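# Place yellow sponge on desk holding blue foam block

## Task

Move the yellow sponge so it rests on the desk where a blue foam block sits, touching that desk and nothing else on it. If none of the room's desks carries a blue foam block, set the sponge inside the tote near the door instead, fully within it and not over its rim. Every foam block must stay at its original spot and orientation, nothing new may end up on the floor, the cartons must remain standing on their desks, and the robot must not tip over or finish leaning. The result only counts if it stays that way without the robot holding it.

## Robot and tools

Robot: a Hello Robot Stretch 4 with one arm. It has an omni-wheel base, a lift that rides up a mast, an arm that telescopes forward, a three-joint wrist (yaw, pitch, roll) and a two-finger gripper. It stands about 1.6 m tall; the base rim lies within 0.23 m of the base origin. Cameras: head_camera, head_left_camera, head_right_camera (fisheye), wrist_camera.

Frames: the base frame sits on the floor beneath the base centre, x ahead, y to the left, z up. hand_pose is reported in it and marks the point between the fingers, 0.015 m back from the tips; with all wrist joints at 0 its axes line up with the base frame. The printed hand position may be slightly wrong. The odometry frame is the base frame as it was when the scene began.

execute_actions: argument "actions" is a list holding one action or none (empty = just report state and images). Optional "cameras": list of camera names or "all"; omitted/null means all, [] means no images. An action contains "base", "joints", or both, plus optional "pace" and "contact_limits"; alternatively it contains only "end_of_arm". All motions in one action begin together and may finish at different times.
- "base": exactly one relative command, measured from where the base last reported itself. {"translate_m": d} drives straight, metres, forward positive, -2 to 2. {"strafe_m": d} slides sideways, metres, left positive, -2 to 2. {"rotate_rad": d} turns in place, radians, counter-clockwise (left) positive, -3.2 to 3.2.
- "joints": absolute targets by name, single numbers each: lift_m 0 to 1.2 (m); arm_m 0 to 0.55 (m extension); wrist_yaw_rad -1.134 to 4.276 (0 ahead, positive left, 3.14 folded back, beyond 3.4 the arm may obstruct); wrist_pitch_rad -1.117 to 4.259 (0 level, 1.57 pointing down); wrist_roll_rad -1.117 to 4.259 (0 fingers level, positive turns clockwise viewed from behind); gripper_m 0 to 0.08 (finger gap, m). Done tolerances: lift and arm ±0.004, yaw and roll ±0.02, pitch ±0.05, gripper ±0.002. Joint targets beyond range are clipped and reported; any other bad value or unknown key rejects the call with no motion. Joints or base omitted from an action may still be driving toward their previous target.
- "pace": "slow", "default", "fast", "max" (base up to 0.1/0.3/0.4/0.6 m/s and 1/2/3/4 rad/s). With lift above 0.2 the base is slowed further, down to 0.3 m/s and 1 rad/s at lift 1.2.
- "contact_limits": {"arm_m": v}, v from 0 (gentlest) to 0.75 (firmest), default 0.5; sets how much the arm may push before it halts.
- "end_of_arm": "enable_torque" re-powers wrist or gripper motors that shut off; they then hold in place.
An action lasts at most 15 s. A reported stop cancels later motion calls in the same reply.

wait: {"seconds": 0 to 10}; commands nothing, returns state and images.
zoom_image: {"camera": name, "region": [x0, y0, x1, y1]} pixels from the top-left of that camera's latest full image, at most 504 by 504.
finished_scene: {"scene": n}; closes the scene irreversibly and says whether the goal was met; the sponge must stay put afterwards. Replying without any tool call ends everything.

A sensible order: unfold the wrist first (e.g. lift_m 0.4 with wrist_yaw_rad 0 in one action), look around, locate desks, any blue foam block, the sponge and the tote, approach, grasp the sponge with the gripper below its width, carry it, lower and release it on the target, retract, then finish.

Result lines: base_status and joint_status tell how each motion ended. "done" = reached (for the base, wheels turned the commanded amount even if slipping). "off_target" = stopped short, may still push. "contact_stop_at_<key>" = bumped something; the part goes slack (a lift may sink, a base may drift). "limit_stop_at_<name>" = blocked by a built-in limit; "limit_stop_at_tilt" means a lean over 6 degrees, lift/arm/wheels go slack and refuse commands; "limit_stop_at_own_body" = about to hit itself (likely with the gripper tilted up and rolled). "torque_fault" = a wrist or gripper motor went limp; send enable_torque. on_its_own lists things not commanded by this call; "held at" is a held target, not the actual position. lidar_m: 12 distances in m, 30-degree sectors, 1st ahead then counter-clockwise (4th left, 7th behind, 10th right); "-" = nothing seen or closer than 0.25 m; tabletops count, glass and thin legs may be missed. wrist_depth_mm: 7x7 grid of median depths, 100 to 2000 mm, top-left first. base_odometry is from wheel counts; if turned_by_wheels and turned_by_imu differ by over about 0.1 rad, the base likely hit or slipped. base_tilt in degrees, forward/right positive, with a fixed offset up to about 1.5. motor_effort is percent of max (bracket = peak); wheel values positive mean turning right. After a grip, gripper "off_target" means something is held; "done" usually means empty.

Avoid: dropping or slamming things, hard pushes, knocking foam blocks or cartons, leaving objects on the floor. Don't drive or turn with over 1 kg held and arm_m above 0.2, especially fast. Keep gripper effort under about 50 away from 0 to avoid a fault. Loose objects may occasionally get nudged by the scene.

Each tool is called after "Request:" by a JSON object that holds its "op" and its "data", one argument or row to a line.

## Session

Request:
{"op": "execute_actions", "data": {
  "actions": []
}}

Scene clock: 0.00 s.
base_odometry: x=+0.000 y=+0.000 heading=+0.000 (m, m, rad; odometry frame)
turned_by_wheels: +0.000 (rad since the last result)
turned_by_imu: +0.000 (rad since the last result)
base_tilt: forward=+0.0 right=-0.2 (deg)
lidar_m: 1.49 1.91 1.88 1.83 1.14 0.83 0.80 0.87 1.31 1.27 1.37 2.16
base_status: not commanded
joint_positions: lift_m=+0.275 arm_m=+0.002 wrist_yaw_rad=+3.185 wrist_pitch_rad=+0.019 wrist_roll_rad=+0.003 gripper_m=+0.040
joint_status: not commanded
motor_effort: lift_m=+19 arm_m=-1 wrist_yaw_rad=-1 wrist_pitch_rad=-10 wrist_roll_rad=+1 gripper_m=+0 wheel_0=+0 wheel_1=-1 wheel_2=+0 (%)
hand_pose: x=-0.0432 y=+0.0782 z=+0.4495 quat_wxyz=(-0.021, -0.009, +0.002, +1.000) (m; base frame)
wrist_depth_mm: - 136 180 1008 1060 1060 1576 / - 108 136 1255 1182 1138 1078 / - 112 135 1708 1708 1661 1618 / 135 135 177 1708 1618 1618 1661 / 212 1661 1708 1661 1661 1618 1618 / 1308 1618 1281 1618 1618 1499 1576 / 991 - 591 1138 105 1281 1160
pictures: head_camera, head_left_camera, head_right_camera, wrist_camera
Images, in order (width x height): head_camera 420x560, head_left_camera 420x672, head_right_camera 420x672, wrist_camera 616x392.

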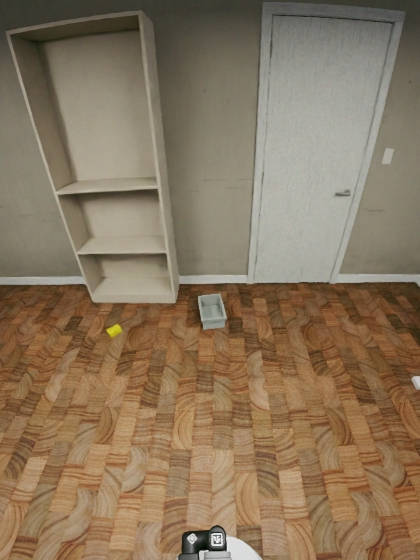

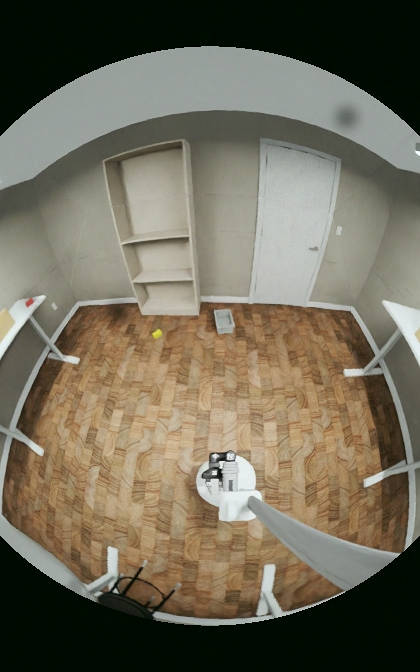

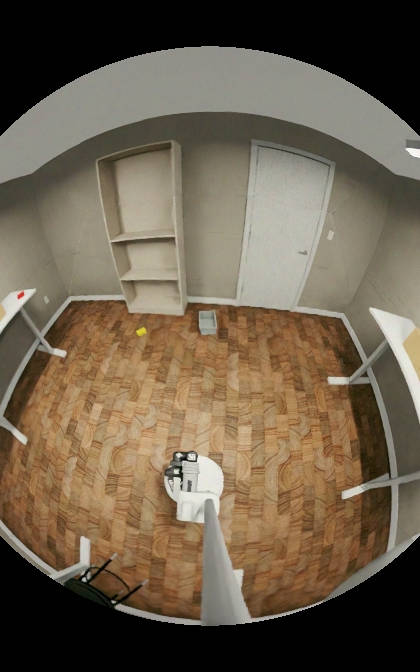

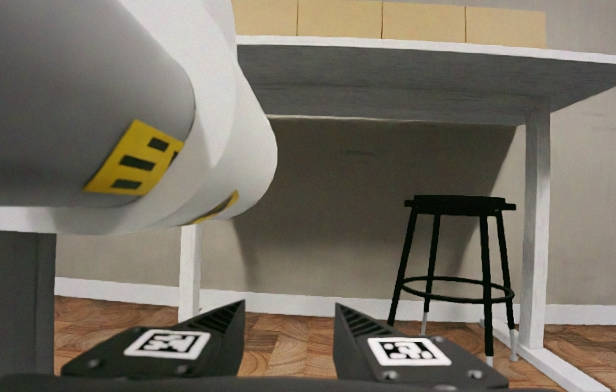

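Look around.

Request:
{"op": "execute_actions", "data": {
  "actions": [
    {"base":{"rotate_rad":-1.57},"joints":{"lift_m":0.4,"wrist_yaw_rad":0}}
  ],
  "cameras": ["head_camera"]
}}

Request:
{"op": "execute_actions", "data": {
  "actions": [
    {"base":{"rotate_rad":-1.57}}
  ],
  "cameras": ["head_camera"]
}}

Request:
{"op": "execute_actions", "data": {
  "actions": [
    {"base":{"rotate_rad":-1.57}}
  ],
  "cameras": ["head_camera"]
}}

Scene clock: 8.07 s.
base_odometry: x=+0.000 y=+0.000 heading=-1.569 (m, m, rad; odometry frame)
turned_by_wheels: -1.569 (rad since the last result)
turned_by_imu: -1.596 (rad since the last result)
base_tilt: forward=+0.1 right=-0.1 (deg)
lidar_m: 1.27 1.35 2.18 1.50 1.92 1.90 2.21 1.17 0.85 0.80 0.86 1.32
base_status: done
joint_positions: lift_m=+0.400 arm_m=+0.002 wrist_yaw_rad=+0.000 wrist_pitch_rad=+0.019 wrist_roll_rad=+0.003 gripper_m=+0.040
joint_status: all done
motor_effort: lift_m=+24(25) arm_m=-1(1) wrist_yaw_rad=-1(5) wrist_pitch_rad=-9(9) wrist_roll_rad=+2(0) gripper_m=+0(2) wheel_0=+2(9) wheel_1=+3(14) wheel_2=+2(12) (%)
hand_pose: x=+0.3857 y=-0.0873 z=+0.5738 quat_wxyz=(+1.000, +0.002, +0.009, +0.000) (m; base frame)
wrist_depth_mm: 1863 1808 1863 1863 1808 1808 1808 / 1863 1205 1205 1182 1863 1756 1863 / 1808 1808 1708 1464 1808 1808 1808 / 1863 1808 1863 1863 1863 1863 1863 / 1808 1863 1808 1808 1863 1863 1808 / 1576 1863 1808 1808 1808 1863 1808 / 1336 - 707 1397 105 1537 1464
pictures: head_camera
Images, in order (width x height): head_camera 420x560.

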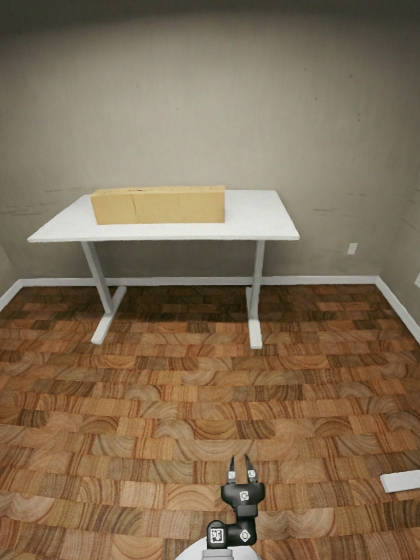

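Scene clock: 10.13 s.
base_odometry: x=+0.000 y=+0.000 heading=-3.139 (m, m, rad; odometry frame)
turned_by_wheels: -1.569 (rad since the last result)
turned_by_imu: -1.597 (rad since the last result)
base_tilt: forward=+0.1 right=-0.2 (deg)
lidar_m: 0.80 0.86 1.31 1.28 1.38 2.14 1.59 1.90 1.87 1.83 1.16 0.84
base_status: done
joint_positions: lift_m=+0.400 arm_m=+0.002 wrist_yaw_rad=+0.000 wrist_pitch_rad=+0.019 wrist_roll_rad=+0.003 gripper_m=+0.040
joint_status: not commanded
motor_effort: lift_m=+22(24) arm_m=-1(1) wrist_yaw_rad=-1(3) wrist_pitch_rad=-11(9) wrist_roll_rad=-2(1) gripper_m=+0(0) wheel_0=+3(6) wheel_1=+4(11) wheel_2=+3(9) (%)
hand_pose: x=+0.3857 y=-0.0874 z=+0.5739 quat_wxyz=(+1.000, +0.002, +0.009, +0.000) (m; base frame)
wrist_depth_mm: 627 634 627 621 627 634 683 / 1366 904 904 891 866 820 788 / 1397 1366 1366 1366 1336 1366 991 / 1366 1366 1366 1366 1397 1366 1366 / 1366 1366 1366 1366 1336 854 931 / 1366 1366 1366 1366 1366 1336 931 / 1336 - 707 1336 105 1336 904
pictures: head_camera
Images, in order (width x height): head_camera 420x560.

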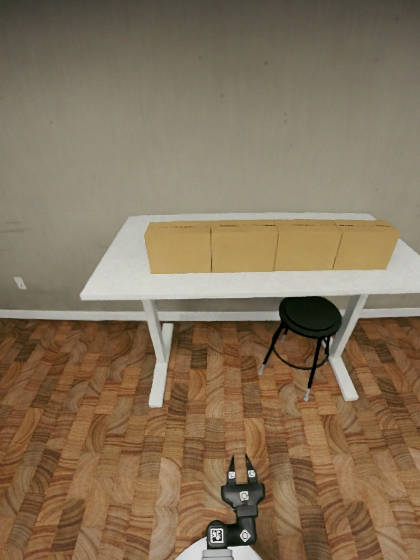

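Scene clock: 12.20 s.
base_odometry: x=+0.000 y=+0.000 heading=+1.575 (m, m, rad; odometry frame)
turned_by_wheels: -1.569 (rad since the last result)
turned_by_imu: -1.597 (rad since the last result)
base_tilt: forward=+0.0 right=-0.2 (deg)
lidar_m: 1.83 1.16 0.84 0.81 0.86 1.29 1.27 1.35 2.16 1.50 1.91 1.87
base_status: done
joint_positions: lift_m=+0.400 arm_m=+0.002 wrist_yaw_rad=+0.000 wrist_pitch_rad=+0.019 wrist_roll_rad=+0.003 gripper_m=+0.040
joint_status: not commanded
motor_effort: lift_m=+22(22) arm_m=-1(1) wrist_yaw_rad=-1(2) wrist_pitch_rad=-8(11) wrist_roll_rad=+1(1) gripper_m=+2(0) wheel_0=+2(8) wheel_1=+3(15) wheel_2=+2(8) (%)
hand_pose: x=+0.3857 y=-0.0874 z=+0.5740 quat_wxyz=(+1.000, +0.002, +0.009, +0.000) (m; base frame)
wrist_depth_mm: - - - - - - - / - - - - - - - / - - - 1863 1756 1921 - / - - - - - - - / - - - - - - - / 1863 - 1921 - - - - / 1336 - 707 1397 105 1537 1430
pictures: head_camera
Images, in order (width x height): head_camera 420x560.

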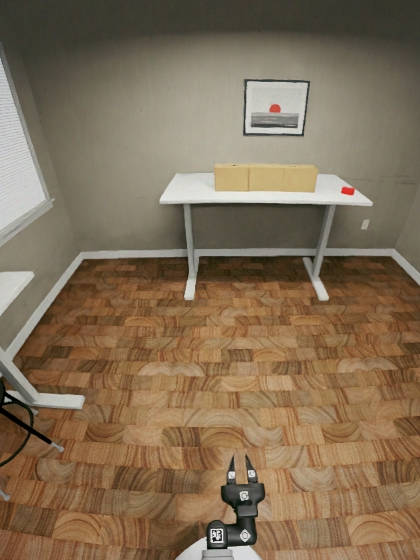

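Request:
{"op": "execute_actions", "data": {
  "actions": [
    {"base":{"rotate_rad":-0.94},"joints":{"wrist_pitch_rad":1.57,"gripper_m":0.08}}
  ],
  "cameras": []
}}

Request:
{"op": "execute_actions", "data": {
  "actions": [
    {"base":{"translate_m":0.9},"joints":{"arm_m":0.25}}
  ],
  "cameras": ["head_camera","wrist_camera"]
}}

Scene clock: 24.33 s.
base_odometry: x=+0.000 y=+0.000 heading=+0.636 (m, m, rad; odometry frame)
turned_by_wheels: -0.939 (rad since the last result)
turned_by_imu: -0.955 (rad since the last result)
base_tilt: forward=+0.0 right=-0.2 (deg)
lidar_m: 1.99 1.83 1.82 1.06 0.81 0.80 0.88 1.29 1.26 1.41 2.10 1.50
base_status: done
joint_positions: lift_m=+0.400 arm_m=+0.002 wrist_yaw_rad=+0.000 wrist_pitch_rad=+1.570 wrist_roll_rad=+0.003 gripper_m=+0.080
joint_status: all done
motor_effort: lift_m=+22(22) arm_m=-1(1) wrist_yaw_rad=-2(2) wrist_pitch_rad=-2(6) wrist_roll_rad=+0(0) gripper_m=+0(0) wheel_0=+3(7) wheel_1=+4(10) wheel_2=+3(8) (%)
hand_pose: x=+0.1732 y=-0.0874 z=+0.3653 quat_wxyz=(+0.707, +0.001, +0.707, -0.001) (m; base frame)
wrist_depth_mm: 508 512 517 521 530 525 535 / 504 508 512 517 530 530 535 / 500 508 512 517 521 525 530 / 504 500 508 517 517 525 530 / 500 306 300 512 512 521 521 / 293 293 294 297 512 517 521 / - - 294 294 135 - -
pictures: none
No camera images: the call's "cameras" was empty. Leave "cameras" out to get every camera's image.

Scene clock: 28.80 s.
base_odometry: x=+0.724 y=+0.535 heading=+0.636 (m, m, rad; odometry frame)
turned_by_wheels: +0.000 (rad since the last result)
turned_by_imu: -0.003 (rad since the last result)
base_tilt: forward=+0.1 right=-0.2 (deg)
lidar_m: 1.20 1.26 1.25 1.39 1.58 1.53 2.07 1.87 1.84 1.77 0.91 1.09
base_status: done
joint_positions: lift_m=+0.400 arm_m=+0.249 wrist_yaw_rad=+0.000 wrist_pitch_rad=+1.570 wrist_roll_rad=+0.003 gripper_m=+0.080
joint_status: all done
motor_effort: lift_m=+22(22) arm_m=+4(5) wrist_yaw_rad=-2(2) wrist_pitch_rad=+1(4) wrist_roll_rad=+0(1) gripper_m=+2(2) wheel_0=+1(5) wheel_1=+3(6) wheel_2=+1(10) (%)
hand_pose: x=+0.4204 y=-0.0874 z=+0.3653 quat_wxyz=(+0.707, +0.001, +0.707, -0.001) (m; base frame)
wrist_depth_mm: 508 508 517 521 525 530 535 / 504 508 512 517 521 530 535 / 500 508 508 512 517 525 525 / 500 504 508 512 517 521 530 / 496 504 504 512 517 521 521 / 496 492 500 504 512 517 517 / - - 500 504 135 - -
pictures: head_camera, wrist_camera
Images, in order (width x height): head_camera 420x560, wrist_camera 616x392.

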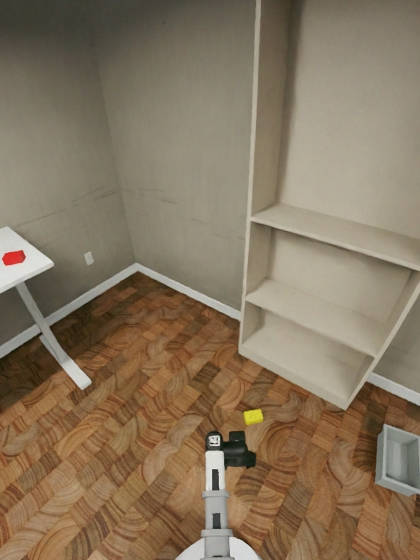

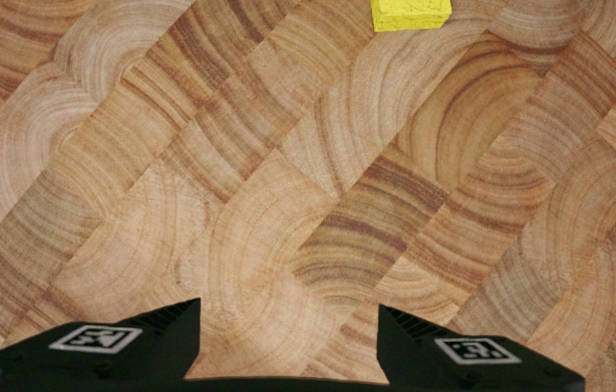

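Request:
{"op": "execute_actions", "data": {
  "actions": [
    {"base":{"strafe_m":-0.16},"joints":{"arm_m":0.5}}
  ],
  "cameras": ["wrist_camera"]
}}

Request:
{"op": "execute_actions", "data": {
  "actions": [
    {"base":{"translate_m":0.09},"joints":{"wrist_roll_rad":1.57,"lift_m":0.2}}
  ],
  "cameras": ["wrist_camera"]
}}

Scene clock: 37.17 s.
base_odometry: x=+0.819 y=+0.406 heading=+0.636 (m, m, rad; odometry frame)
turned_by_wheels: +0.000 (rad since the last result)
turned_by_imu: +0.000 (rad since the last result)
base_tilt: forward=+0.1 right=-0.2 (deg)
lidar_m: 1.10 1.39 1.39 1.53 1.66 1.63 2.66 1.74 1.73 1.66 0.77 1.00
base_status: done
joint_positions: lift_m=+0.400 arm_m=+0.499 wrist_yaw_rad=+0.000 wrist_pitch_rad=+1.570 wrist_roll_rad=+0.003 gripper_m=+0.080
joint_status: all done
motor_effort: lift_m=+22(22) arm_m=+4(4) wrist_yaw_rad=-1(2) wrist_pitch_rad=-1(2) wrist_roll_rad=+0(1) gripper_m=+1(1) wheel_0=-1(10) wheel_1=-3(12) wheel_2=+0(2) (%)
hand_pose: x=+0.6704 y=-0.0874 z=+0.3653 quat_wxyz=(+0.707, +0.001, +0.707, -0.001) (m; base frame)
wrist_depth_mm: 504 512 517 517 530 530 459 / 500 508 512 517 521 525 521 / 500 504 508 512 521 525 530 / 500 500 508 508 517 517 525 / 492 504 504 508 512 517 521 / 492 492 500 504 508 512 517 / - - 500 504 135 - -
pictures: wrist_camera
Images, in order (width x height): wrist_camera 616x392.

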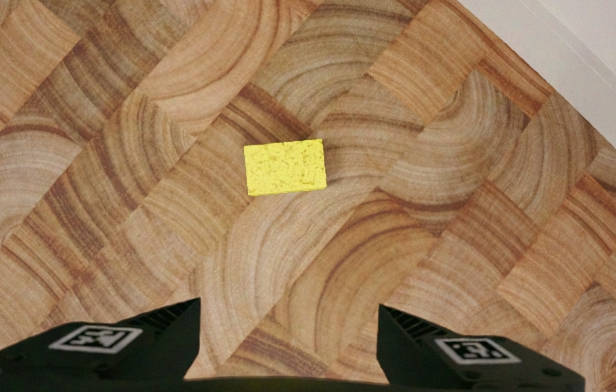

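Scene clock: 39.07 s.
base_odometry: x=+0.891 y=+0.459 heading=+0.636 (m, m, rad; odometry frame)
turned_by_wheels: +0.000 (rad since the last result)
turned_by_imu: +0.000 (rad since the last result)
base_tilt: forward=+0.1 right=-0.2 (deg)
lidar_m: 1.01 1.33 1.32 1.46 1.74 1.70 2.21 1.82 1.77 0.83 0.69 0.93
base_status: done
joint_positions: lift_m=+0.200 arm_m=+0.499 wrist_yaw_rad=+0.000 wrist_pitch_rad=+1.570 wrist_roll_rad=+1.570 gripper_m=+0.080
joint_status: all done
motor_effort: lift_m=+15(20) arm_m=+4(4) wrist_yaw_rad=-1(1) wrist_pitch_rad=-2(1) wrist_roll_rad=+0(4) gripper_m=+2(1) wheel_0=+2(3) wheel_1=+3(11) wheel_2=+0(13) (%)
hand_pose: x=+0.6704 y=-0.0874 z=+0.1659 quat_wxyz=(+0.500, +0.500, +0.500, -0.500) (m; base frame)
wrist_depth_mm: 310 310 314 317 319 322 322 / 309 310 314 315 317 320 322 / 309 309 310 314 315 319 320 / 306 309 310 312 317 317 319 / 306 307 307 310 314 317 317 / 304 304 265 266 312 315 317 / - - 265 309 135 - -
pictures: wrist_camera
Images, in order (width x height): wrist_camera 616x392.

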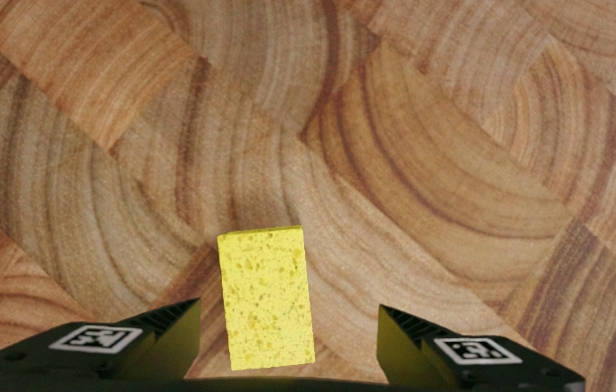

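Request:
{"op": "execute_actions", "data": {
  "actions": [
    {"joints":{"wrist_roll_rad":1.49,"lift_m":0.11,"arm_m":0.52}}
  ],
  "cameras": ["wrist_camera"]
}}

Scene clock: 45.87 s.
base_odometry: x=+0.891 y=+0.459 heading=+0.636 (m, m, rad; odometry frame)
turned_by_wheels: +0.000 (rad since the last result)
turned_by_imu: +0.001 (rad since the last result)
base_tilt: forward=+0.1 right=-0.2 (deg)
lidar_m: 1.02 1.33 1.33 1.47 1.73 1.71 2.22 1.80 1.78 0.83 0.70 0.93
base_status: not commanded
joint_positions: lift_m=+0.110 arm_m=+0.519 wrist_yaw_rad=+0.000 wrist_pitch_rad=+1.570 wrist_roll_rad=+1.490 gripper_m=+0.080
joint_status: all done
motor_effort: lift_m=+14(15) arm_m=+4(3) wrist_yaw_rad=+0(0) wrist_pitch_rad=-3(2) wrist_roll_rad=-2(6) gripper_m=+3(2) wheel_0=+2(2) wheel_1=+3(3) wheel_2=+0(0) (%)
hand_pose: x=+0.6903 y=-0.0874 z=+0.0759 quat_wxyz=(+0.520, +0.480, +0.520, -0.479) (m; base frame)
wrist_depth_mm: 221 223 224 226 228 229 230 / 221 223 224 225 226 229 230 / 220 221 222 224 225 227 229 / 220 220 222 223 225 228 228 / 218 220 221 178 224 226 227 / 217 219 177 177 223 224 226 / - - 176 177 135 - -
pictures: wrist_camera
Images, in order (width x height): wrist_camera 616x392.

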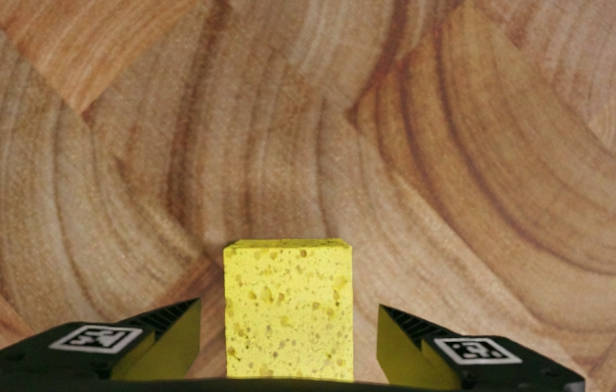

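Request:
{"op": "execute_actions", "data": {
  "actions": [
    {"joints":{"lift_m":0.06}}
  ],
  "cameras": []
}}

Request:
{"op": "execute_actions", "data": {
  "actions": [
    {"joints":{"gripper_m":0.045}}
  ],
  "cameras": []
}}

Request:
{"op": "execute_actions", "data": {
  "actions": [
    {"joints":{"lift_m":1.15,"arm_m":0.05,"wrist_roll_rad":0}}
  ],
  "cameras": []
}}

Request:
{"op": "execute_actions", "data": {
  "actions": [
    {"base":{"rotate_rad":1.02},"joints":{"wrist_pitch_rad":0.9}}
  ],
  "cameras": ["head_camera","wrist_camera"]
}}

Scene clock: 54.23 s.
base_odometry: x=+0.891 y=+0.459 heading=+0.636 (m, m, rad; odometry frame)
turned_by_wheels: +0.000 (rad since the last result)
turned_by_imu: +0.001 (rad since the last result)
base_tilt: forward=+0.1 right=-0.2 (deg)
lidar_m: 1.03 1.33 1.31 1.46 1.72 1.69 2.23 1.81 1.78 0.85 0.68 0.91
base_status: not commanded
joint_positions: lift_m=+0.060 arm_m=+0.519 wrist_yaw_rad=+0.000 wrist_pitch_rad=+1.570 wrist_roll_rad=+1.490 gripper_m=+0.080
joint_status: all done
motor_effort: lift_m=+15(16) arm_m=+4(4) wrist_yaw_rad=+1(2) wrist_pitch_rad=+0(1) wrist_roll_rad=-2(1) gripper_m=+3(1) wheel_0=+2(2) wheel_1=+3(3) wheel_2=+0(0) (%)
hand_pose: x=+0.6903 y=-0.0874 z=+0.0259 quat_wxyz=(+0.520, +0.480, +0.520, -0.479) (m; base frame)
wrist_depth_mm: 173 174 174 176 177 178 - / 172 173 174 175 176 177 178 / 171 172 174 175 175 177 178 / 170 171 173 174 175 176 177 / 169 171 171 160 175 175 176 / 169 170 127 128 155 175 175 / - - 127 127 128 - -
pictures: none
No camera images: the call's "cameras" was empty. Leave "cameras" out to get every camera's image.

Scene clock: 55.23 s.
base_odometry: x=+0.891 y=+0.459 heading=+0.636 (m, m, rad; odometry frame)
turned_by_wheels: +0.000 (rad since the last result)
turned_by_imu: +0.000 (rad since the last result)
base_tilt: forward=+0.0 right=-0.2 (deg)
lidar_m: 1.02 1.33 1.31 1.46 1.73 1.70 2.21 1.81 1.78 0.83 0.68 0.92
base_status: not commanded
joint_positions: lift_m=+0.060 arm_m=+0.519 wrist_yaw_rad=+0.000 wrist_pitch_rad=+1.570 wrist_roll_rad=+1.490 gripper_m=+0.060
joint_status: gripper_m off_target (ended at +0.060, target +0.045)
on_its_own: gripper_m is held at +0.055, not at your +0.045, by its contact guard: the fingers met something
motor_effort: lift_m=+14(15) arm_m=+4(4) wrist_yaw_rad=-2(0) wrist_pitch_rad=-2(0) wrist_roll_rad=+0(1) gripper_m=-37(39) wheel_0=+2(2) wheel_1=+3(3) wheel_2=+0(0) (%)
hand_pose: x=+0.6903 y=-0.0874 z=+0.0259 quat_wxyz=(+0.520, +0.480, +0.520, -0.479) (m; base frame)
wrist_depth_mm: 172 173 174 176 177 178 - / 171 173 174 175 176 177 178 / 171 172 174 174 176 177 178 / 170 172 172 174 175 176 177 / 169 171 171 161 174 175 176 / 169 170 127 128 174 175 176 / - - 126 127 116 174 -
pictures: none
No camera images: the call's "cameras" was empty. Leave "cameras" out to get every camera's image.

Scene clock: 60.13 s.
base_odometry: x=+0.891 y=+0.459 heading=+0.636 (m, m, rad; odometry frame)
turned_by_wheels: +0.000 (rad since the last result)
turned_by_imu: +0.001 (rad since the last result)
base_tilt: forward=+0.0 right=-0.2 (deg)
lidar_m: 1.03 1.33 1.32 1.47 1.71 1.70 2.22 1.79 1.78 0.81 0.69 0.92
base_status: not commanded
joint_positions: lift_m=+1.150 arm_m=+0.051 wrist_yaw_rad=+0.000 wrist_pitch_rad=+1.570 wrist_roll_rad=+0.000 gripper_m=+0.060
joint_status: all done
on_its_own: gripper_m is held at +0.055, not at your +0.045, by its contact guard: the fingers met something
motor_effort: lift_m=+24(26) arm_m=-4(6) wrist_yaw_rad=+0(3) wrist_pitch_rad=-2(3) wrist_roll_rad=-2(11) gripper_m=-36(37) wheel_0=+2(2) wheel_1=+3(3) wheel_2=+0(0) (%)
hand_pose: x=+0.2217 y=-0.0874 z=+1.1152 quat_wxyz=(+0.707, +0.000, +0.707, +0.000) (m; base frame)
wrist_depth_mm: 1229 1229 1255 1255 1229 1182 976 / 1229 1229 1229 1255 1281 1281 1255 / 1229 1229 1255 1255 1255 1255 1308 / 1205 1229 1229 1255 1281 1255 1281 / 1205 1229 1160 162 1255 1255 1255 / 1205 1205 127 128 1255 1255 1255 / - - 126 127 116 1255 1255
pictures: none
No camera images: the call's "cameras" was empty. Leave "cameras" out to get every camera's image.

Scene clock: 62.30 s.
base_odometry: x=+0.891 y=+0.459 heading=+1.655 (m, m, rad; odometry frame)
turned_by_wheels: +1.019 (rad since the last result)
turned_by_imu: +1.038 (rad since the last result)
base_tilt: forward=+0.1 right=-0.1 (deg)
lidar_m: 1.31 1.45 1.74 1.69 1.84 1.81 2.13 1.59 0.73 0.93 1.02 1.35
base_status: done
joint_positions: lift_m=+1.150 arm_m=+0.051 wrist_yaw_rad=+0.000 wrist_pitch_rad=+0.902 wrist_roll_rad=+0.000 gripper_m=+0.060
joint_status: all done
on_its_own: gripper_m is held at +0.055, not at your +0.045, by its contact guard: the fingers met something
motor_effort: lift_m=+24(23) arm_m=-4(4) wrist_yaw_rad=+0(2) wrist_pitch_rad=-8(11) wrist_roll_rad=+0(1) gripper_m=-37(36) wheel_0=-3(7) wheel_1=-4(13) wheel_2=-5(8) (%)
hand_pose: x=+0.3534 y=-0.0874 z=+1.1610 quat_wxyz=(+0.900, +0.000, +0.436, +0.000) (m; base frame)
wrist_depth_mm: - - 1863 1808 1756 1708 1618 / - - - - - 1921 1756 / 1808 1863 1921 1921 - - 1808 / 1618 1661 1661 1661 1708 1756 1708 / 1430 1464 1464 161 1537 1537 1499 / 1281 1308 127 128 1336 1366 1397 / - - 126 127 116 1281 1255
pictures: head_camera, wrist_camera
Images, in order (width x height): head_camera 420x560, wrist_camera 616x392.

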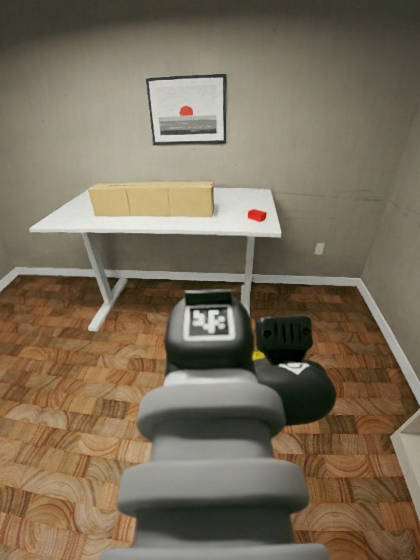

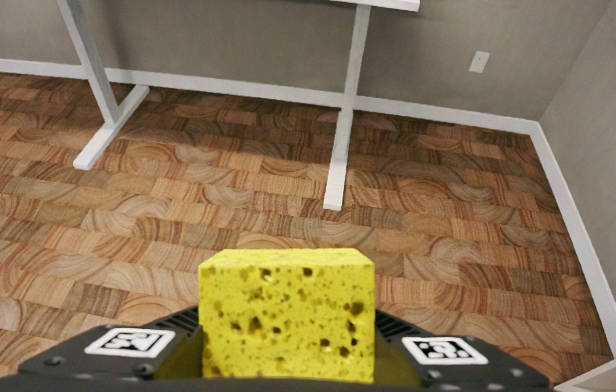

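Request:
{"op": "execute_actions", "data": {
  "actions": [
    {"base":{"translate_m":1.0},"joints":{"arm_m":0.5,"wrist_yaw_rad":1.1,"wrist_pitch_rad":0.6}}
  ],
  "cameras": ["head_camera","wrist_camera"]
}}

Scene clock: 70.63 s.
base_odometry: x=+0.807 y=+1.456 heading=+1.656 (m, m, rad; odometry frame)
turned_by_wheels: +0.000 (rad since the last result)
turned_by_imu: -0.003 (rad since the last result)
base_tilt: forward=+0.0 right=-0.2 (deg)
lidar_m: 0.32 0.36 0.58 1.71 1.74 2.90 3.60 1.39 1.08 1.34 0.43 0.34
base_status: done
joint_positions: lift_m=+1.150 arm_m=+0.499 wrist_yaw_rad=+1.100 wrist_pitch_rad=+0.603 wrist_roll_rad=+0.000 gripper_m=+0.060
joint_status: all done
on_its_own: gripper_m is held at +0.055, not at your +0.045, by its contact guard: the fingers met something
motor_effort: lift_m=+23(24) arm_m=+4(5) wrist_yaw_rad=-2(3) wrist_pitch_rad=-10(15) wrist_roll_rad=-3(1) gripper_m=-37(36) wheel_0=+0(10) wheel_1=+3(8) wheel_2=-2(15) (%)
hand_pose: x=+0.8276 y=+0.1165 z=+1.2074 quat_wxyz=(+0.814, -0.155, +0.253, +0.499) (m; base frame)
wrist_depth_mm: 1756 1863 - 1008 634 445 362 / 1808 - - 1060 654 480 387 / 469 891 917 931 691 496 399 / 389 654 699 723 683 508 410 / 338 544 500 162 591 525 418 / 317 462 127 128 477 496 424 / - - 126 128 116 480 427
pictures: head_camera, wrist_camera
Images, in order (width x height): head_camera 420x560, wrist_camera 616x392.

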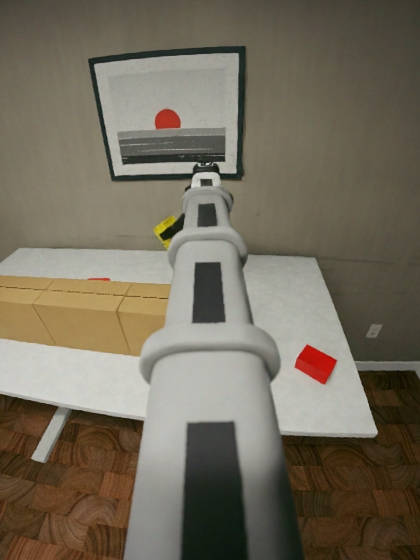

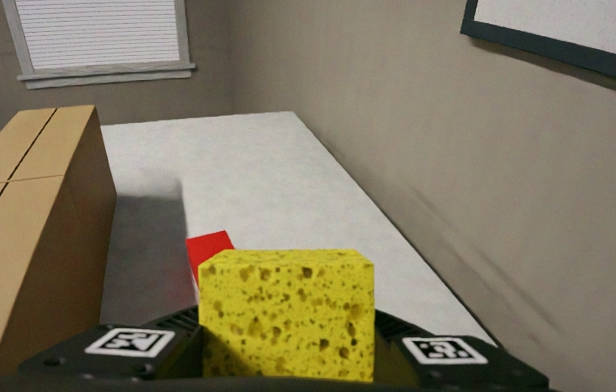

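Request:
{"op": "execute_actions", "data": {
  "actions": [
    {"base":{"translate_m":-1.6},"joints":{"arm_m":0.05,"wrist_yaw_rad":-0.9}}
  ],
  "cameras": []
}}

Request:
{"op": "execute_actions", "data": {
  "actions": [
    {"base":{"rotate_rad":1.545}}
  ],
  "cameras": ["head_camera"]
}}

Scene clock: 84.13 s.
base_odometry: x=+0.942 y=-0.139 heading=+1.655 (m, m, rad; odometry frame)
turned_by_wheels: +0.000 (rad since the last result)
turned_by_imu: +0.010 (rad since the last result)
base_tilt: forward=+0.1 right=-0.2 (deg)
lidar_m: 1.92 2.08 1.78 1.75 1.52 1.20 1.19 1.47 1.15 0.56 0.59 1.42
base_status: done
joint_positions: lift_m=+1.150 arm_m=+0.051 wrist_yaw_rad=-0.900 wrist_pitch_rad=+0.603 wrist_roll_rad=+0.000 gripper_m=+0.060
joint_status: all done
on_its_own: gripper_m is held at +0.055, not at your +0.045, by its contact guard: the fingers met something
motor_effort: lift_m=+22(23) arm_m=-4(5) wrist_yaw_rad=-2(6) wrist_pitch_rad=-10(8) wrist_roll_rad=-1(1) gripper_m=-34(34) wheel_0=-2(7) wheel_1=-3(8) wheel_2=+0(14) (%)
hand_pose: x=+0.2620 y=-0.1916 z=+1.2073 quat_wxyz=(+0.860, +0.129, +0.267, -0.415) (m; base frame)
wrist_depth_mm: 1863 - 1808 1308 1098 842 842 / - - 1921 1336 1060 917 866 / - - - 1499 1255 960 917 / - - - 1464 1308 1078 960 / 1808 1863 1863 162 1138 1138 991 / 1576 1576 127 128 1078 1255 1042 / - - 126 128 116 1182 1098
pictures: none
No camera images: the call's "cameras" was empty. Leave "cameras" out to get every camera's image.

Scene clock: 86.77 s.
base_odometry: x=+0.942 y=-0.139 heading=-3.084 (m, m, rad; odometry frame)
turned_by_wheels: +1.544 (rad since the last result)
turned_by_imu: +1.572 (rad since the last result)
base_tilt: forward=+0.1 right=-0.2 (deg)
lidar_m: 1.75 1.52 1.19 1.18 1.51 1.16 0.58 0.59 1.40 1.93 2.08 1.80
base_status: done
joint_positions: lift_m=+1.150 arm_m=+0.051 wrist_yaw_rad=-0.900 wrist_pitch_rad=+0.603 wrist_roll_rad=+0.000 gripper_m=+0.060
joint_status: not commanded
on_its_own: gripper_m is held at +0.055, not at your +0.045, by its contact guard: the fingers met something
motor_effort: lift_m=+23(23) arm_m=-4(4) wrist_yaw_rad=-1(1) wrist_pitch_rad=-10(10) wrist_roll_rad=+1(2) gripper_m=-33(34) wheel_0=-4(12) wheel_1=-5(8) wheel_2=-3(6) (%)
hand_pose: x=+0.2620 y=-0.1916 z=+1.2073 quat_wxyz=(+0.860, +0.129, +0.267, -0.415) (m; base frame)
wrist_depth_mm: 1336 1576 - - - - - / 1366 - - - - - 1537 / - - - - - - - / - - - - - - - / 1863 1863 1863 162 - - - / 1576 1576 127 128 1618 1756 1756 / - - 126 128 116 1499 1464
pictures: head_camera
Images, in order (width x height): head_camera 420x560.

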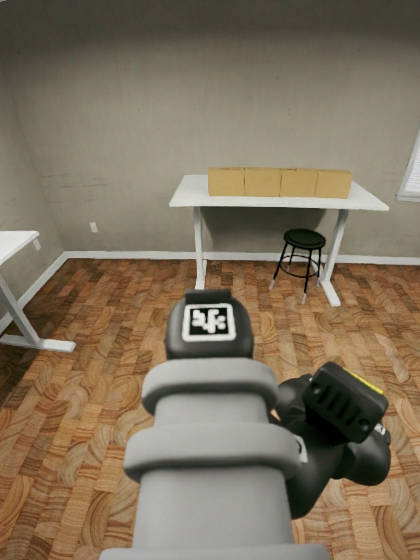

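Request:
{"op": "execute_actions", "data": {
  "actions": [
    {"base":{"translate_m":1.43},"joints":{"arm_m":0.55,"wrist_yaw_rad":-1.1}}
  ],
  "cameras": ["head_camera","wrist_camera"]
}}

Scene clock: 97.87 s.
base_odometry: x=-0.486 y=-0.221 heading=-3.084 (m, m, rad; odometry frame)
turned_by_wheels: +0.000 (rad since the last result)
turned_by_imu: -0.005 (rad since the last result)
base_tilt: forward=+0.1 right=-0.2 (deg)
lidar_m: 0.32 0.34 1.79 1.03 1.12 1.67 2.00 2.48 2.11 1.13 0.46 0.31
base_status: done
joint_positions: lift_m=+1.150 arm_m=+0.549 wrist_yaw_rad=-1.100 wrist_pitch_rad=+0.603 wrist_roll_rad=+0.000 gripper_m=+0.060
joint_status: all done
on_its_own: gripper_m is held at +0.055, not at your +0.045, by its contact guard: the fingers met something
motor_effort: lift_m=+23(23) arm_m=+4(5) wrist_yaw_rad=-3(6) wrist_pitch_rad=-9(12) wrist_roll_rad=+0(2) gripper_m=-36(36) wheel_0=+0(7) wheel_1=+4(8) wheel_2=+0(14) (%)
hand_pose: x=+0.7218 y=-0.1958 z=+1.2073 quat_wxyz=(+0.814, +0.155, +0.253, -0.499) (m; base frame)
wrist_depth_mm: 387 462 591 809 1281 - - / 404 492 634 878 1430 - - / 430 521 683 904 976 1042 668 / 449 554 676 723 741 759 477 / 473 544 559 162 591 609 375 / 455 462 127 128 480 488 314 / - - 126 127 116 351 270
pictures: head_camera, wrist_camera
Images, in order (width x height): head_camera 420x560, wrist_camera 616x392.

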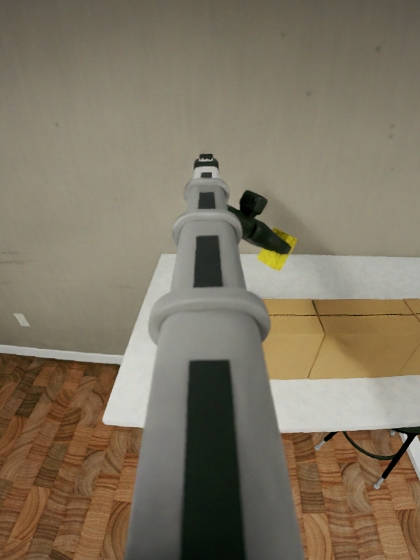

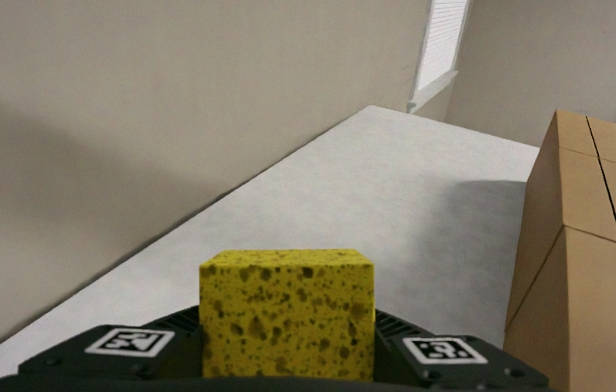

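Request:
{"op": "execute_actions", "data": {
  "actions": [
    {"joints":{"wrist_pitch_rad":1.3,"lift_m":1.2}}
  ],
  "cameras": ["wrist_camera"]
}}

Scene clock: 102.97 s.
base_odometry: x=-0.486 y=-0.221 heading=-3.084 (m, m, rad; odometry frame)
turned_by_wheels: +0.000 (rad since the last result)
turned_by_imu: +0.001 (rad since the last result)
base_tilt: forward=+0.1 right=-0.2 (deg)
lidar_m: 0.30 0.37 1.75 1.04 1.11 1.67 2.01 2.49 2.13 1.08 0.47 0.34
base_status: not commanded
joint_positions: lift_m=+1.199 arm_m=+0.549 wrist_yaw_rad=-1.100 wrist_pitch_rad=+1.301 wrist_roll_rad=+0.000 gripper_m=+0.060
joint_status: all done
on_its_own: gripper_m is held at +0.055, not at your +0.045, by its contact guard: the fingers met something
motor_effort: lift_m=+24(25) arm_m=+4(4) wrist_yaw_rad=-2(2) wrist_pitch_rad=-1(9) wrist_roll_rad=+0(1) gripper_m=-37(36) wheel_0=+0(0) wheel_1=+5(4) wheel_2=+0(0) (%)
hand_pose: x=+0.6680 y=-0.0902 z=+1.1727 quat_wxyz=(+0.678, +0.316, +0.516, -0.416) (m; base frame)
wrist_depth_mm: 452 455 459 462 473 480 399 / 430 430 436 442 449 452 312 / 404 404 413 418 424 421 241 / 382 389 392 399 404 303 220 / 364 370 375 162 387 233 208 / 349 353 127 128 245 200 198 / - - 126 128 116 190 -
pictures: wrist_camera
Images, in order (width x height): wrist_camera 616x392.

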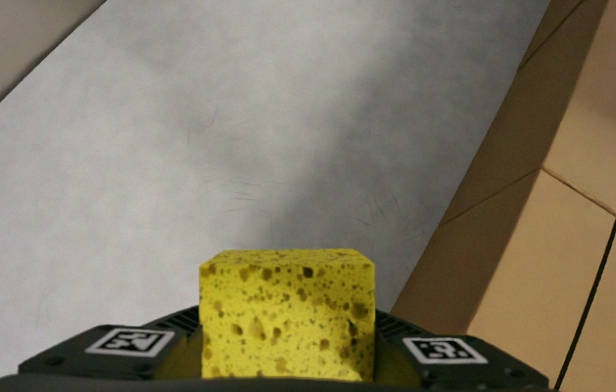

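Request:
{"op": "execute_actions", "data": {
  "actions": [
    {"base":{"translate_m":-0.4},"joints":{"arm_m":0.05,"wrist_pitch_rad":0.7}}
  ],
  "cameras": []
}}

Request:
{"op": "execute_actions", "data": {
  "actions": [
    {"base":{"rotate_rad":1.545},"joints":{"wrist_yaw_rad":1.2}}
  ],
  "cameras": ["head_camera"]
}}

Scene clock: 111.50 s.
base_odometry: x=-0.087 y=-0.198 heading=-3.084 (m, m, rad; odometry frame)
turned_by_wheels: +0.000 (rad since the last result)
turned_by_imu: +0.004 (rad since the last result)
base_tilt: forward=+0.0 right=-0.2 (deg)
lidar_m: 0.71 0.77 1.09 1.07 1.16 2.21 1.61 2.07 2.08 2.04 0.98 0.76
base_status: done
joint_positions: lift_m=+1.199 arm_m=+0.051 wrist_yaw_rad=-1.100 wrist_pitch_rad=+0.703 wrist_roll_rad=+0.000 gripper_m=+0.060
joint_status: all done
on_its_own: gripper_m is held at +0.055, not at your +0.045, by its contact guard: the fingers met something
motor_effort: lift_m=+24(24) arm_m=-4(6) wrist_yaw_rad=-1(0) wrist_pitch_rad=-8(13) wrist_roll_rad=+1(1) gripper_m=-34(36) wheel_0=-1(0) wheel_1=-4(8) wheel_2=+2(13) (%)
hand_pose: x=+0.2173 y=-0.1843 z=+1.2403 quat_wxyz=(+0.800, +0.180, +0.293, -0.491) (m; base frame)
wrist_depth_mm: 1138 1281 960 - - - - / 647 750 976 - - - - / 647 768 931 - - - - / 640 732 1537 - - - - / 1397 1618 1255 162 1863 1863 1983 / 1430 1464 127 128 1576 1618 1661 / - - 126 128 116 1464 1464
pictures: none
No camera images: the call's "cameras" was empty. Leave "cameras" out to get every camera's image.

Scene clock: 114.33 s.
base_odometry: x=-0.087 y=-0.198 heading=-1.540 (m, m, rad; odometry frame)
turned_by_wheels: +1.544 (rad since the last result)
turned_by_imu: +1.572 (rad since the last result)
base_tilt: forward=+0.0 right=-0.2 (deg)
lidar_m: 1.07 1.16 2.23 1.60 2.01 2.12 2.83 1.02 0.76 0.72 0.78 1.10
base_status: done
joint_positions: lift_m=+1.199 arm_m=+0.051 wrist_yaw_rad=+1.200 wrist_pitch_rad=+0.703 wrist_roll_rad=+0.000 gripper_m=+0.060
joint_status: all done
on_its_own: gripper_m is held at +0.055, not at your +0.045, by its contact guard: the fingers met something
motor_effort: lift_m=+24(23) arm_m=-4(4) wrist_yaw_rad=-2(3) wrist_pitch_rad=-8(8) wrist_roll_rad=-1(0) gripper_m=-35(35) wheel_0=-5(8) wheel_1=-5(9) wheel_2=-4(2) (%)
hand_pose: x=+0.3619 y=+0.1196 z=+1.2403 quat_wxyz=(+0.775, -0.194, +0.284, +0.530) (m; base frame)
wrist_depth_mm: 1661 1756 1921 - - 1921 1499 / 1863 1921 - - - 1255 931 / - - - - - 1921 891 / - - - - - 1921 1576 / 1756 1756 1756 162 1863 1808 1661 / 1464 1537 127 128 1537 1618 1618 / - - 126 128 116 1430 1430
pictures: head_camera
Images, in order (width x height): head_camera 420x560.

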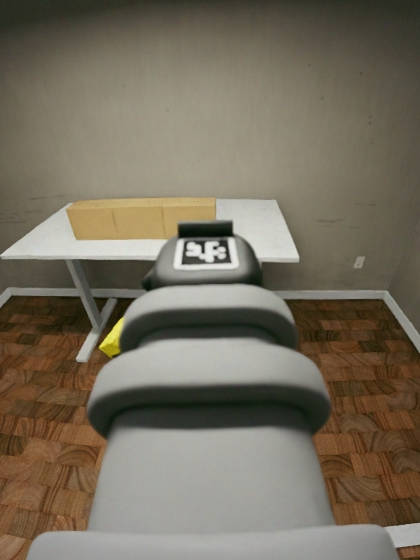

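Request:
{"op": "execute_actions", "data": {
  "actions": [
    {"base":{"translate_m":0.75},"joints":{"arm_m":0.5}}
  ],
  "cameras": ["head_camera","wrist_camera"]
}}

Request:
{"op": "execute_actions", "data": {
  "actions": [
    {"joints":{"wrist_pitch_rad":1.3}}
  ],
  "cameras": ["wrist_camera"]
}}

Scene clock: 121.93 s.
base_odometry: x=-0.063 y=-0.948 heading=-1.539 (m, m, rad; odometry frame)
turned_by_wheels: +0.000 (rad since the last result)
turned_by_imu: -0.002 (rad since the last result)
base_tilt: forward=+0.0 right=-0.2 (deg)
lidar_m: 0.31 0.35 0.51 2.10 1.83 2.80 3.65 1.08 0.88 1.56 0.43 0.33
base_status: done
joint_positions: lift_m=+1.200 arm_m=+0.499 wrist_yaw_rad=+1.200 wrist_pitch_rad=+0.702 wrist_roll_rad=+0.000 gripper_m=+0.060
joint_status: all done
on_its_own: gripper_m is held at +0.055, not at your +0.045, by its contact guard: the fingers met something
motor_effort: lift_m=+24(24) arm_m=+4(7) wrist_yaw_rad=+0(1) wrist_pitch_rad=-8(10) wrist_roll_rad=+2(1) gripper_m=-36(36) wheel_0=+2(6) wheel_1=+4(8) wheel_2=-2(11) (%)
hand_pose: x=+0.8105 y=+0.1196 z=+1.2403 quat_wxyz=(+0.775, -0.194, +0.284, +0.530) (m; base frame)
wrist_depth_mm: 1661 1756 1863 1160 676 473 382 / 1708 1863 - 1060 707 492 389 / 466 778 831 854 732 508 402 / 399 580 676 691 691 521 413 / 353 544 559 162 591 539 421 / 338 477 127 128 488 508 430 / - - 126 127 116 484 430
pictures: head_camera, wrist_camera
Images, in order (width x height): head_camera 420x560, wrist_camera 616x392.

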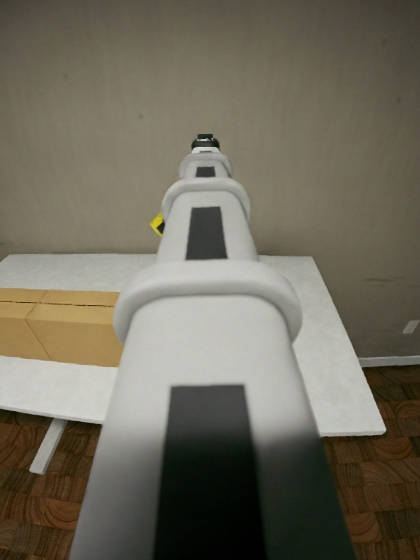

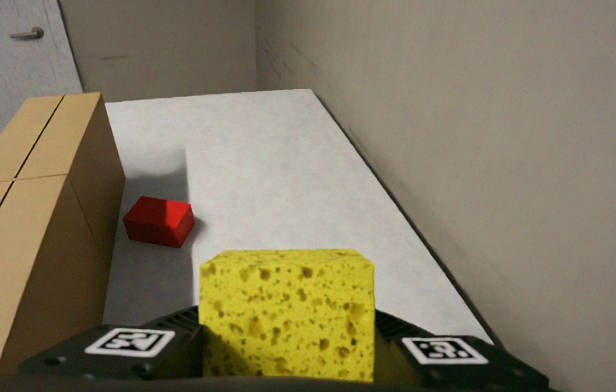

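Scene clock: 122.83 s.
base_odometry: x=-0.063 y=-0.948 heading=-1.539 (m, m, rad; odometry frame)
turned_by_wheels: +0.000 (rad since the last result)
turned_by_imu: +0.000 (rad since the last result)
base_tilt: forward=+0.1 right=-0.2 (deg)
lidar_m: 0.30 0.34 0.52 2.11 1.83 2.82 3.64 1.06 0.89 1.57 0.43 0.33
base_status: not commanded
joint_positions: lift_m=+1.200 arm_m=+0.499 wrist_yaw_rad=+1.200 wrist_pitch_rad=+1.301 wrist_roll_rad=+0.000 gripper_m=+0.060
joint_status: all done
on_its_own: gripper_m is held at +0.055, not at your +0.045, by its contact guard: the fingers met something
motor_effort: lift_m=+24(23) arm_m=+4(4) wrist_yaw_rad=-1(3) wrist_pitch_rad=-3(4) wrist_roll_rad=-1(2) gripper_m=-35(36) wheel_0=+2(2) wheel_1=+4(4) wheel_2=-2(2) (%)
hand_pose: x=+0.7722 y=+0.0212 z=+1.1728 quat_wxyz=(+0.657, -0.342, +0.500, +0.449) (m; base frame)
wrist_depth_mm: 325 452 462 466 473 484 418 / 309 430 439 442 449 455 439 / 294 404 413 418 424 430 455 / 282 387 394 397 402 407 418 / 265 368 373 162 384 387 389 / 248 342 127 128 364 368 370 / - - 126 127 116 357 357
pictures: wrist_camera
Images, in order (width x height): wrist_camera 616x392.

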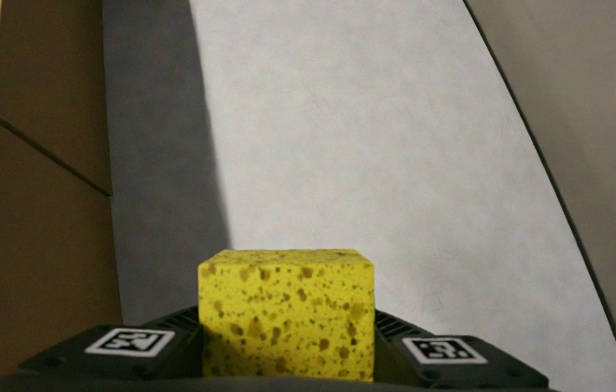

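Request:
{"op": "execute_actions", "data": {
  "actions": [
    {"base":{"translate_m":-2.0},"joints":{"arm_m":0.05}}
  ],
  "cameras": []
}}

Request:
{"op": "execute_actions", "data": {
  "actions": [
    {"base":{"strafe_m":1.0}}
  ],
  "cameras": []
}}

Request:
{"op": "execute_actions", "data": {
  "actions": [
    {"base":{"rotate_rad":3.09}}
  ],
  "cameras": ["head_camera"]
}}

Scene clock: 139.17 s.
base_odometry: x=-0.126 y=+1.051 heading=-1.540 (m, m, rad; odometry frame)
turned_by_wheels: -0.001 (rad since the last result)
turned_by_imu: +0.012 (rad since the last result)
base_tilt: forward=+0.1 right=-0.2 (deg)
lidar_m: 2.30 2.48 1.93 1.99 1.03 0.80 0.77 1.69 1.47 0.66 0.71 1.02
base_status: done
joint_positions: lift_m=+1.200 arm_m=+0.051 wrist_yaw_rad=+1.200 wrist_pitch_rad=+1.301 wrist_roll_rad=+0.000 gripper_m=+0.060
joint_status: all done
on_its_own: gripper_m is held at +0.055, not at your +0.045, by its contact guard: the fingers met something
motor_effort: lift_m=+23(23) arm_m=-4(5) wrist_yaw_rad=-3(3) wrist_pitch_rad=-2(3) wrist_roll_rad=-1(0) gripper_m=-36(36) wheel_0=-3(3) wheel_1=-3(8) wheel_2=+0(14) (%)
hand_pose: x=+0.3236 y=+0.0211 z=+1.1728 quat_wxyz=(+0.657, -0.342, +0.500, +0.449) (m; base frame)
wrist_depth_mm: 1537 1576 1618 1618 1661 1661 1661 / 1464 1499 1499 1576 1576 1576 1618 / 1397 1430 1430 1464 1464 1464 1499 / 1336 1366 1336 1336 1397 1397 1430 / 1255 1281 1308 162 1366 1336 1336 / 1205 1205 127 128 1255 1308 1281 / - - 126 127 116 1229 1229
pictures: none
No camera images: the call's "cameras" was empty. Leave "cameras" out to get every camera's image.

Scene clock: 143.83 s.
base_odometry: x=+0.874 y=+1.082 heading=-1.540 (m, m, rad; odometry frame)
turned_by_wheels: +0.000 (rad since the last result)
turned_by_imu: +0.003 (rad since the last result)
base_tilt: forward=+0.1 right=-0.2 (deg)
lidar_m: 2.40 1.16 1.02 0.96 1.37 0.71 0.69 0.79 1.14 1.67 1.77 2.44
base_status: done
joint_positions: lift_m=+1.200 arm_m=+0.051 wrist_yaw_rad=+1.200 wrist_pitch_rad=+1.301 wrist_roll_rad=+0.000 gripper_m=+0.060
joint_status: not commanded
on_its_own: gripper_m is held at +0.055, not at your +0.045, by its contact guard: the fingers met something
motor_effort: lift_m=+23(23) arm_m=-4(4) wrist_yaw_rad=-2(2) wrist_pitch_rad=-7(3) wrist_roll_rad=-1(1) gripper_m=-36(35) wheel_0=+0(8) wheel_1=+1(14) wheel_2=+0(1) (%)
hand_pose: x=+0.3236 y=+0.0211 z=+1.1728 quat_wxyz=(+0.657, -0.342, +0.500, +0.449) (m; base frame)
wrist_depth_mm: 1366 1366 1464 1464 1618 1661 1661 / 1464 1464 1430 1499 1499 1537 1576 / 1397 1397 1430 1430 1464 1499 1499 / 1336 1336 1366 1366 1397 1430 1397 / 1281 1281 1281 161 1336 1336 1336 / 1205 1182 127 128 1255 1281 1281 / - - 126 127 116 1229 1205
pictures: none
No camera images: the call's "cameras" was empty. Leave "cameras" out to get every camera's image.

Scene clock: 148.20 s.
base_odometry: x=+0.874 y=+1.082 heading=+1.549 (m, m, rad; odometry frame)
turned_by_wheels: +3.089 (rad since the last result)
turned_by_imu: +3.145 (rad since the last result)
base_tilt: forward=+0.0 right=-0.2 (deg)
lidar_m: 0.67 0.74 1.05 1.69 1.74 2.61 3.24 1.20 1.02 0.98 1.31 0.72
base_status: done
joint_positions: lift_m=+1.200 arm_m=+0.051 wrist_yaw_rad=+1.200 wrist_pitch_rad=+1.301 wrist_roll_rad=+0.000 gripper_m=+0.060
joint_status: not commanded
on_its_own: gripper_m is held at +0.055, not at your +0.045, by its contact guard: the fingers met something
motor_effort: lift_m=+23(24) arm_m=-4(4) wrist_yaw_rad=+1(3) wrist_pitch_rad=-6(3) wrist_roll_rad=+1(1) gripper_m=-35(35) wheel_0=-3(9) wheel_1=-7(9) wheel_2=-4(7) (%)
hand_pose: x=+0.3236 y=+0.0211 z=+1.1728 quat_wxyz=(+0.657, -0.342, +0.500, +0.449) (m; base frame)
wrist_depth_mm: 1537 1576 1576 1618 1576 1618 492 / 1464 1499 1464 1537 1499 1537 469 / 1397 1430 1430 1464 1464 1537 931 / 1336 1366 1366 1366 1397 1430 1397 / 1255 1281 1281 162 1336 1336 1366 / 1205 1229 127 128 1205 1255 1255 / - - 126 127 116 1229 1255
pictures: head_camera
Images, in order (width x height): head_camera 420x560.

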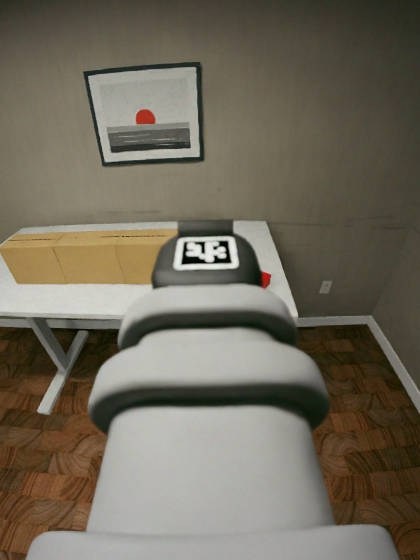

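Request:
{"op": "execute_actions", "data": {
  "actions": [
    {"base":{"translate_m":0.33},"joints":{"arm_m":0.52,"wrist_pitch_rad":1.05}}
  ],
  "cameras": ["wrist_camera"]
}}

Scene clock: 159.13 s.
base_odometry: x=+0.881 y=+1.412 heading=+1.549 (m, m, rad; odometry frame)
turned_by_wheels: +0.000 (rad since the last result)
turned_by_imu: +0.000 (rad since the last result)
base_tilt: forward=+0.0 right=-0.2 (deg)
lidar_m: 0.37 0.40 0.56 1.73 1.75 2.43 3.61 1.39 1.04 1.06 1.34 0.38
base_status: done
joint_positions: lift_m=+1.200 arm_m=+0.519 wrist_yaw_rad=+1.200 wrist_pitch_rad=+1.052 wrist_roll_rad=+0.000 gripper_m=+0.060
joint_status: all done
on_its_own: gripper_m is held at +0.055, not at your +0.045, by its contact guard: the fingers met something
motor_effort: lift_m=+23(23) arm_m=+4(5) wrist_yaw_rad=-2(2) wrist_pitch_rad=-6(7) wrist_roll_rad=-1(2) gripper_m=-36(37) wheel_0=+1(5) wheel_1=+5(10) wheel_2=-2(16) (%)
hand_pose: x=+0.8099 y=+0.0667 z=+1.1931 quat_wxyz=(+0.714, -0.283, +0.414, +0.488) (m; base frame)
wrist_depth_mm: 349 603 627 654 668 521 413 / 314 544 559 580 597 549 433 / 285 484 508 517 525 539 452 / 257 445 459 469 477 492 473 / 235 402 415 162 433 439 477 / 218 319 127 128 392 402 407 / - - 126 127 116 375 379
pictures: wrist_camera
Images, in order (width x height): wrist_camera 616x392.

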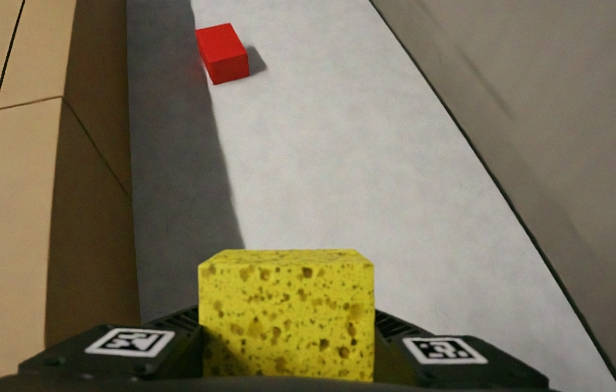

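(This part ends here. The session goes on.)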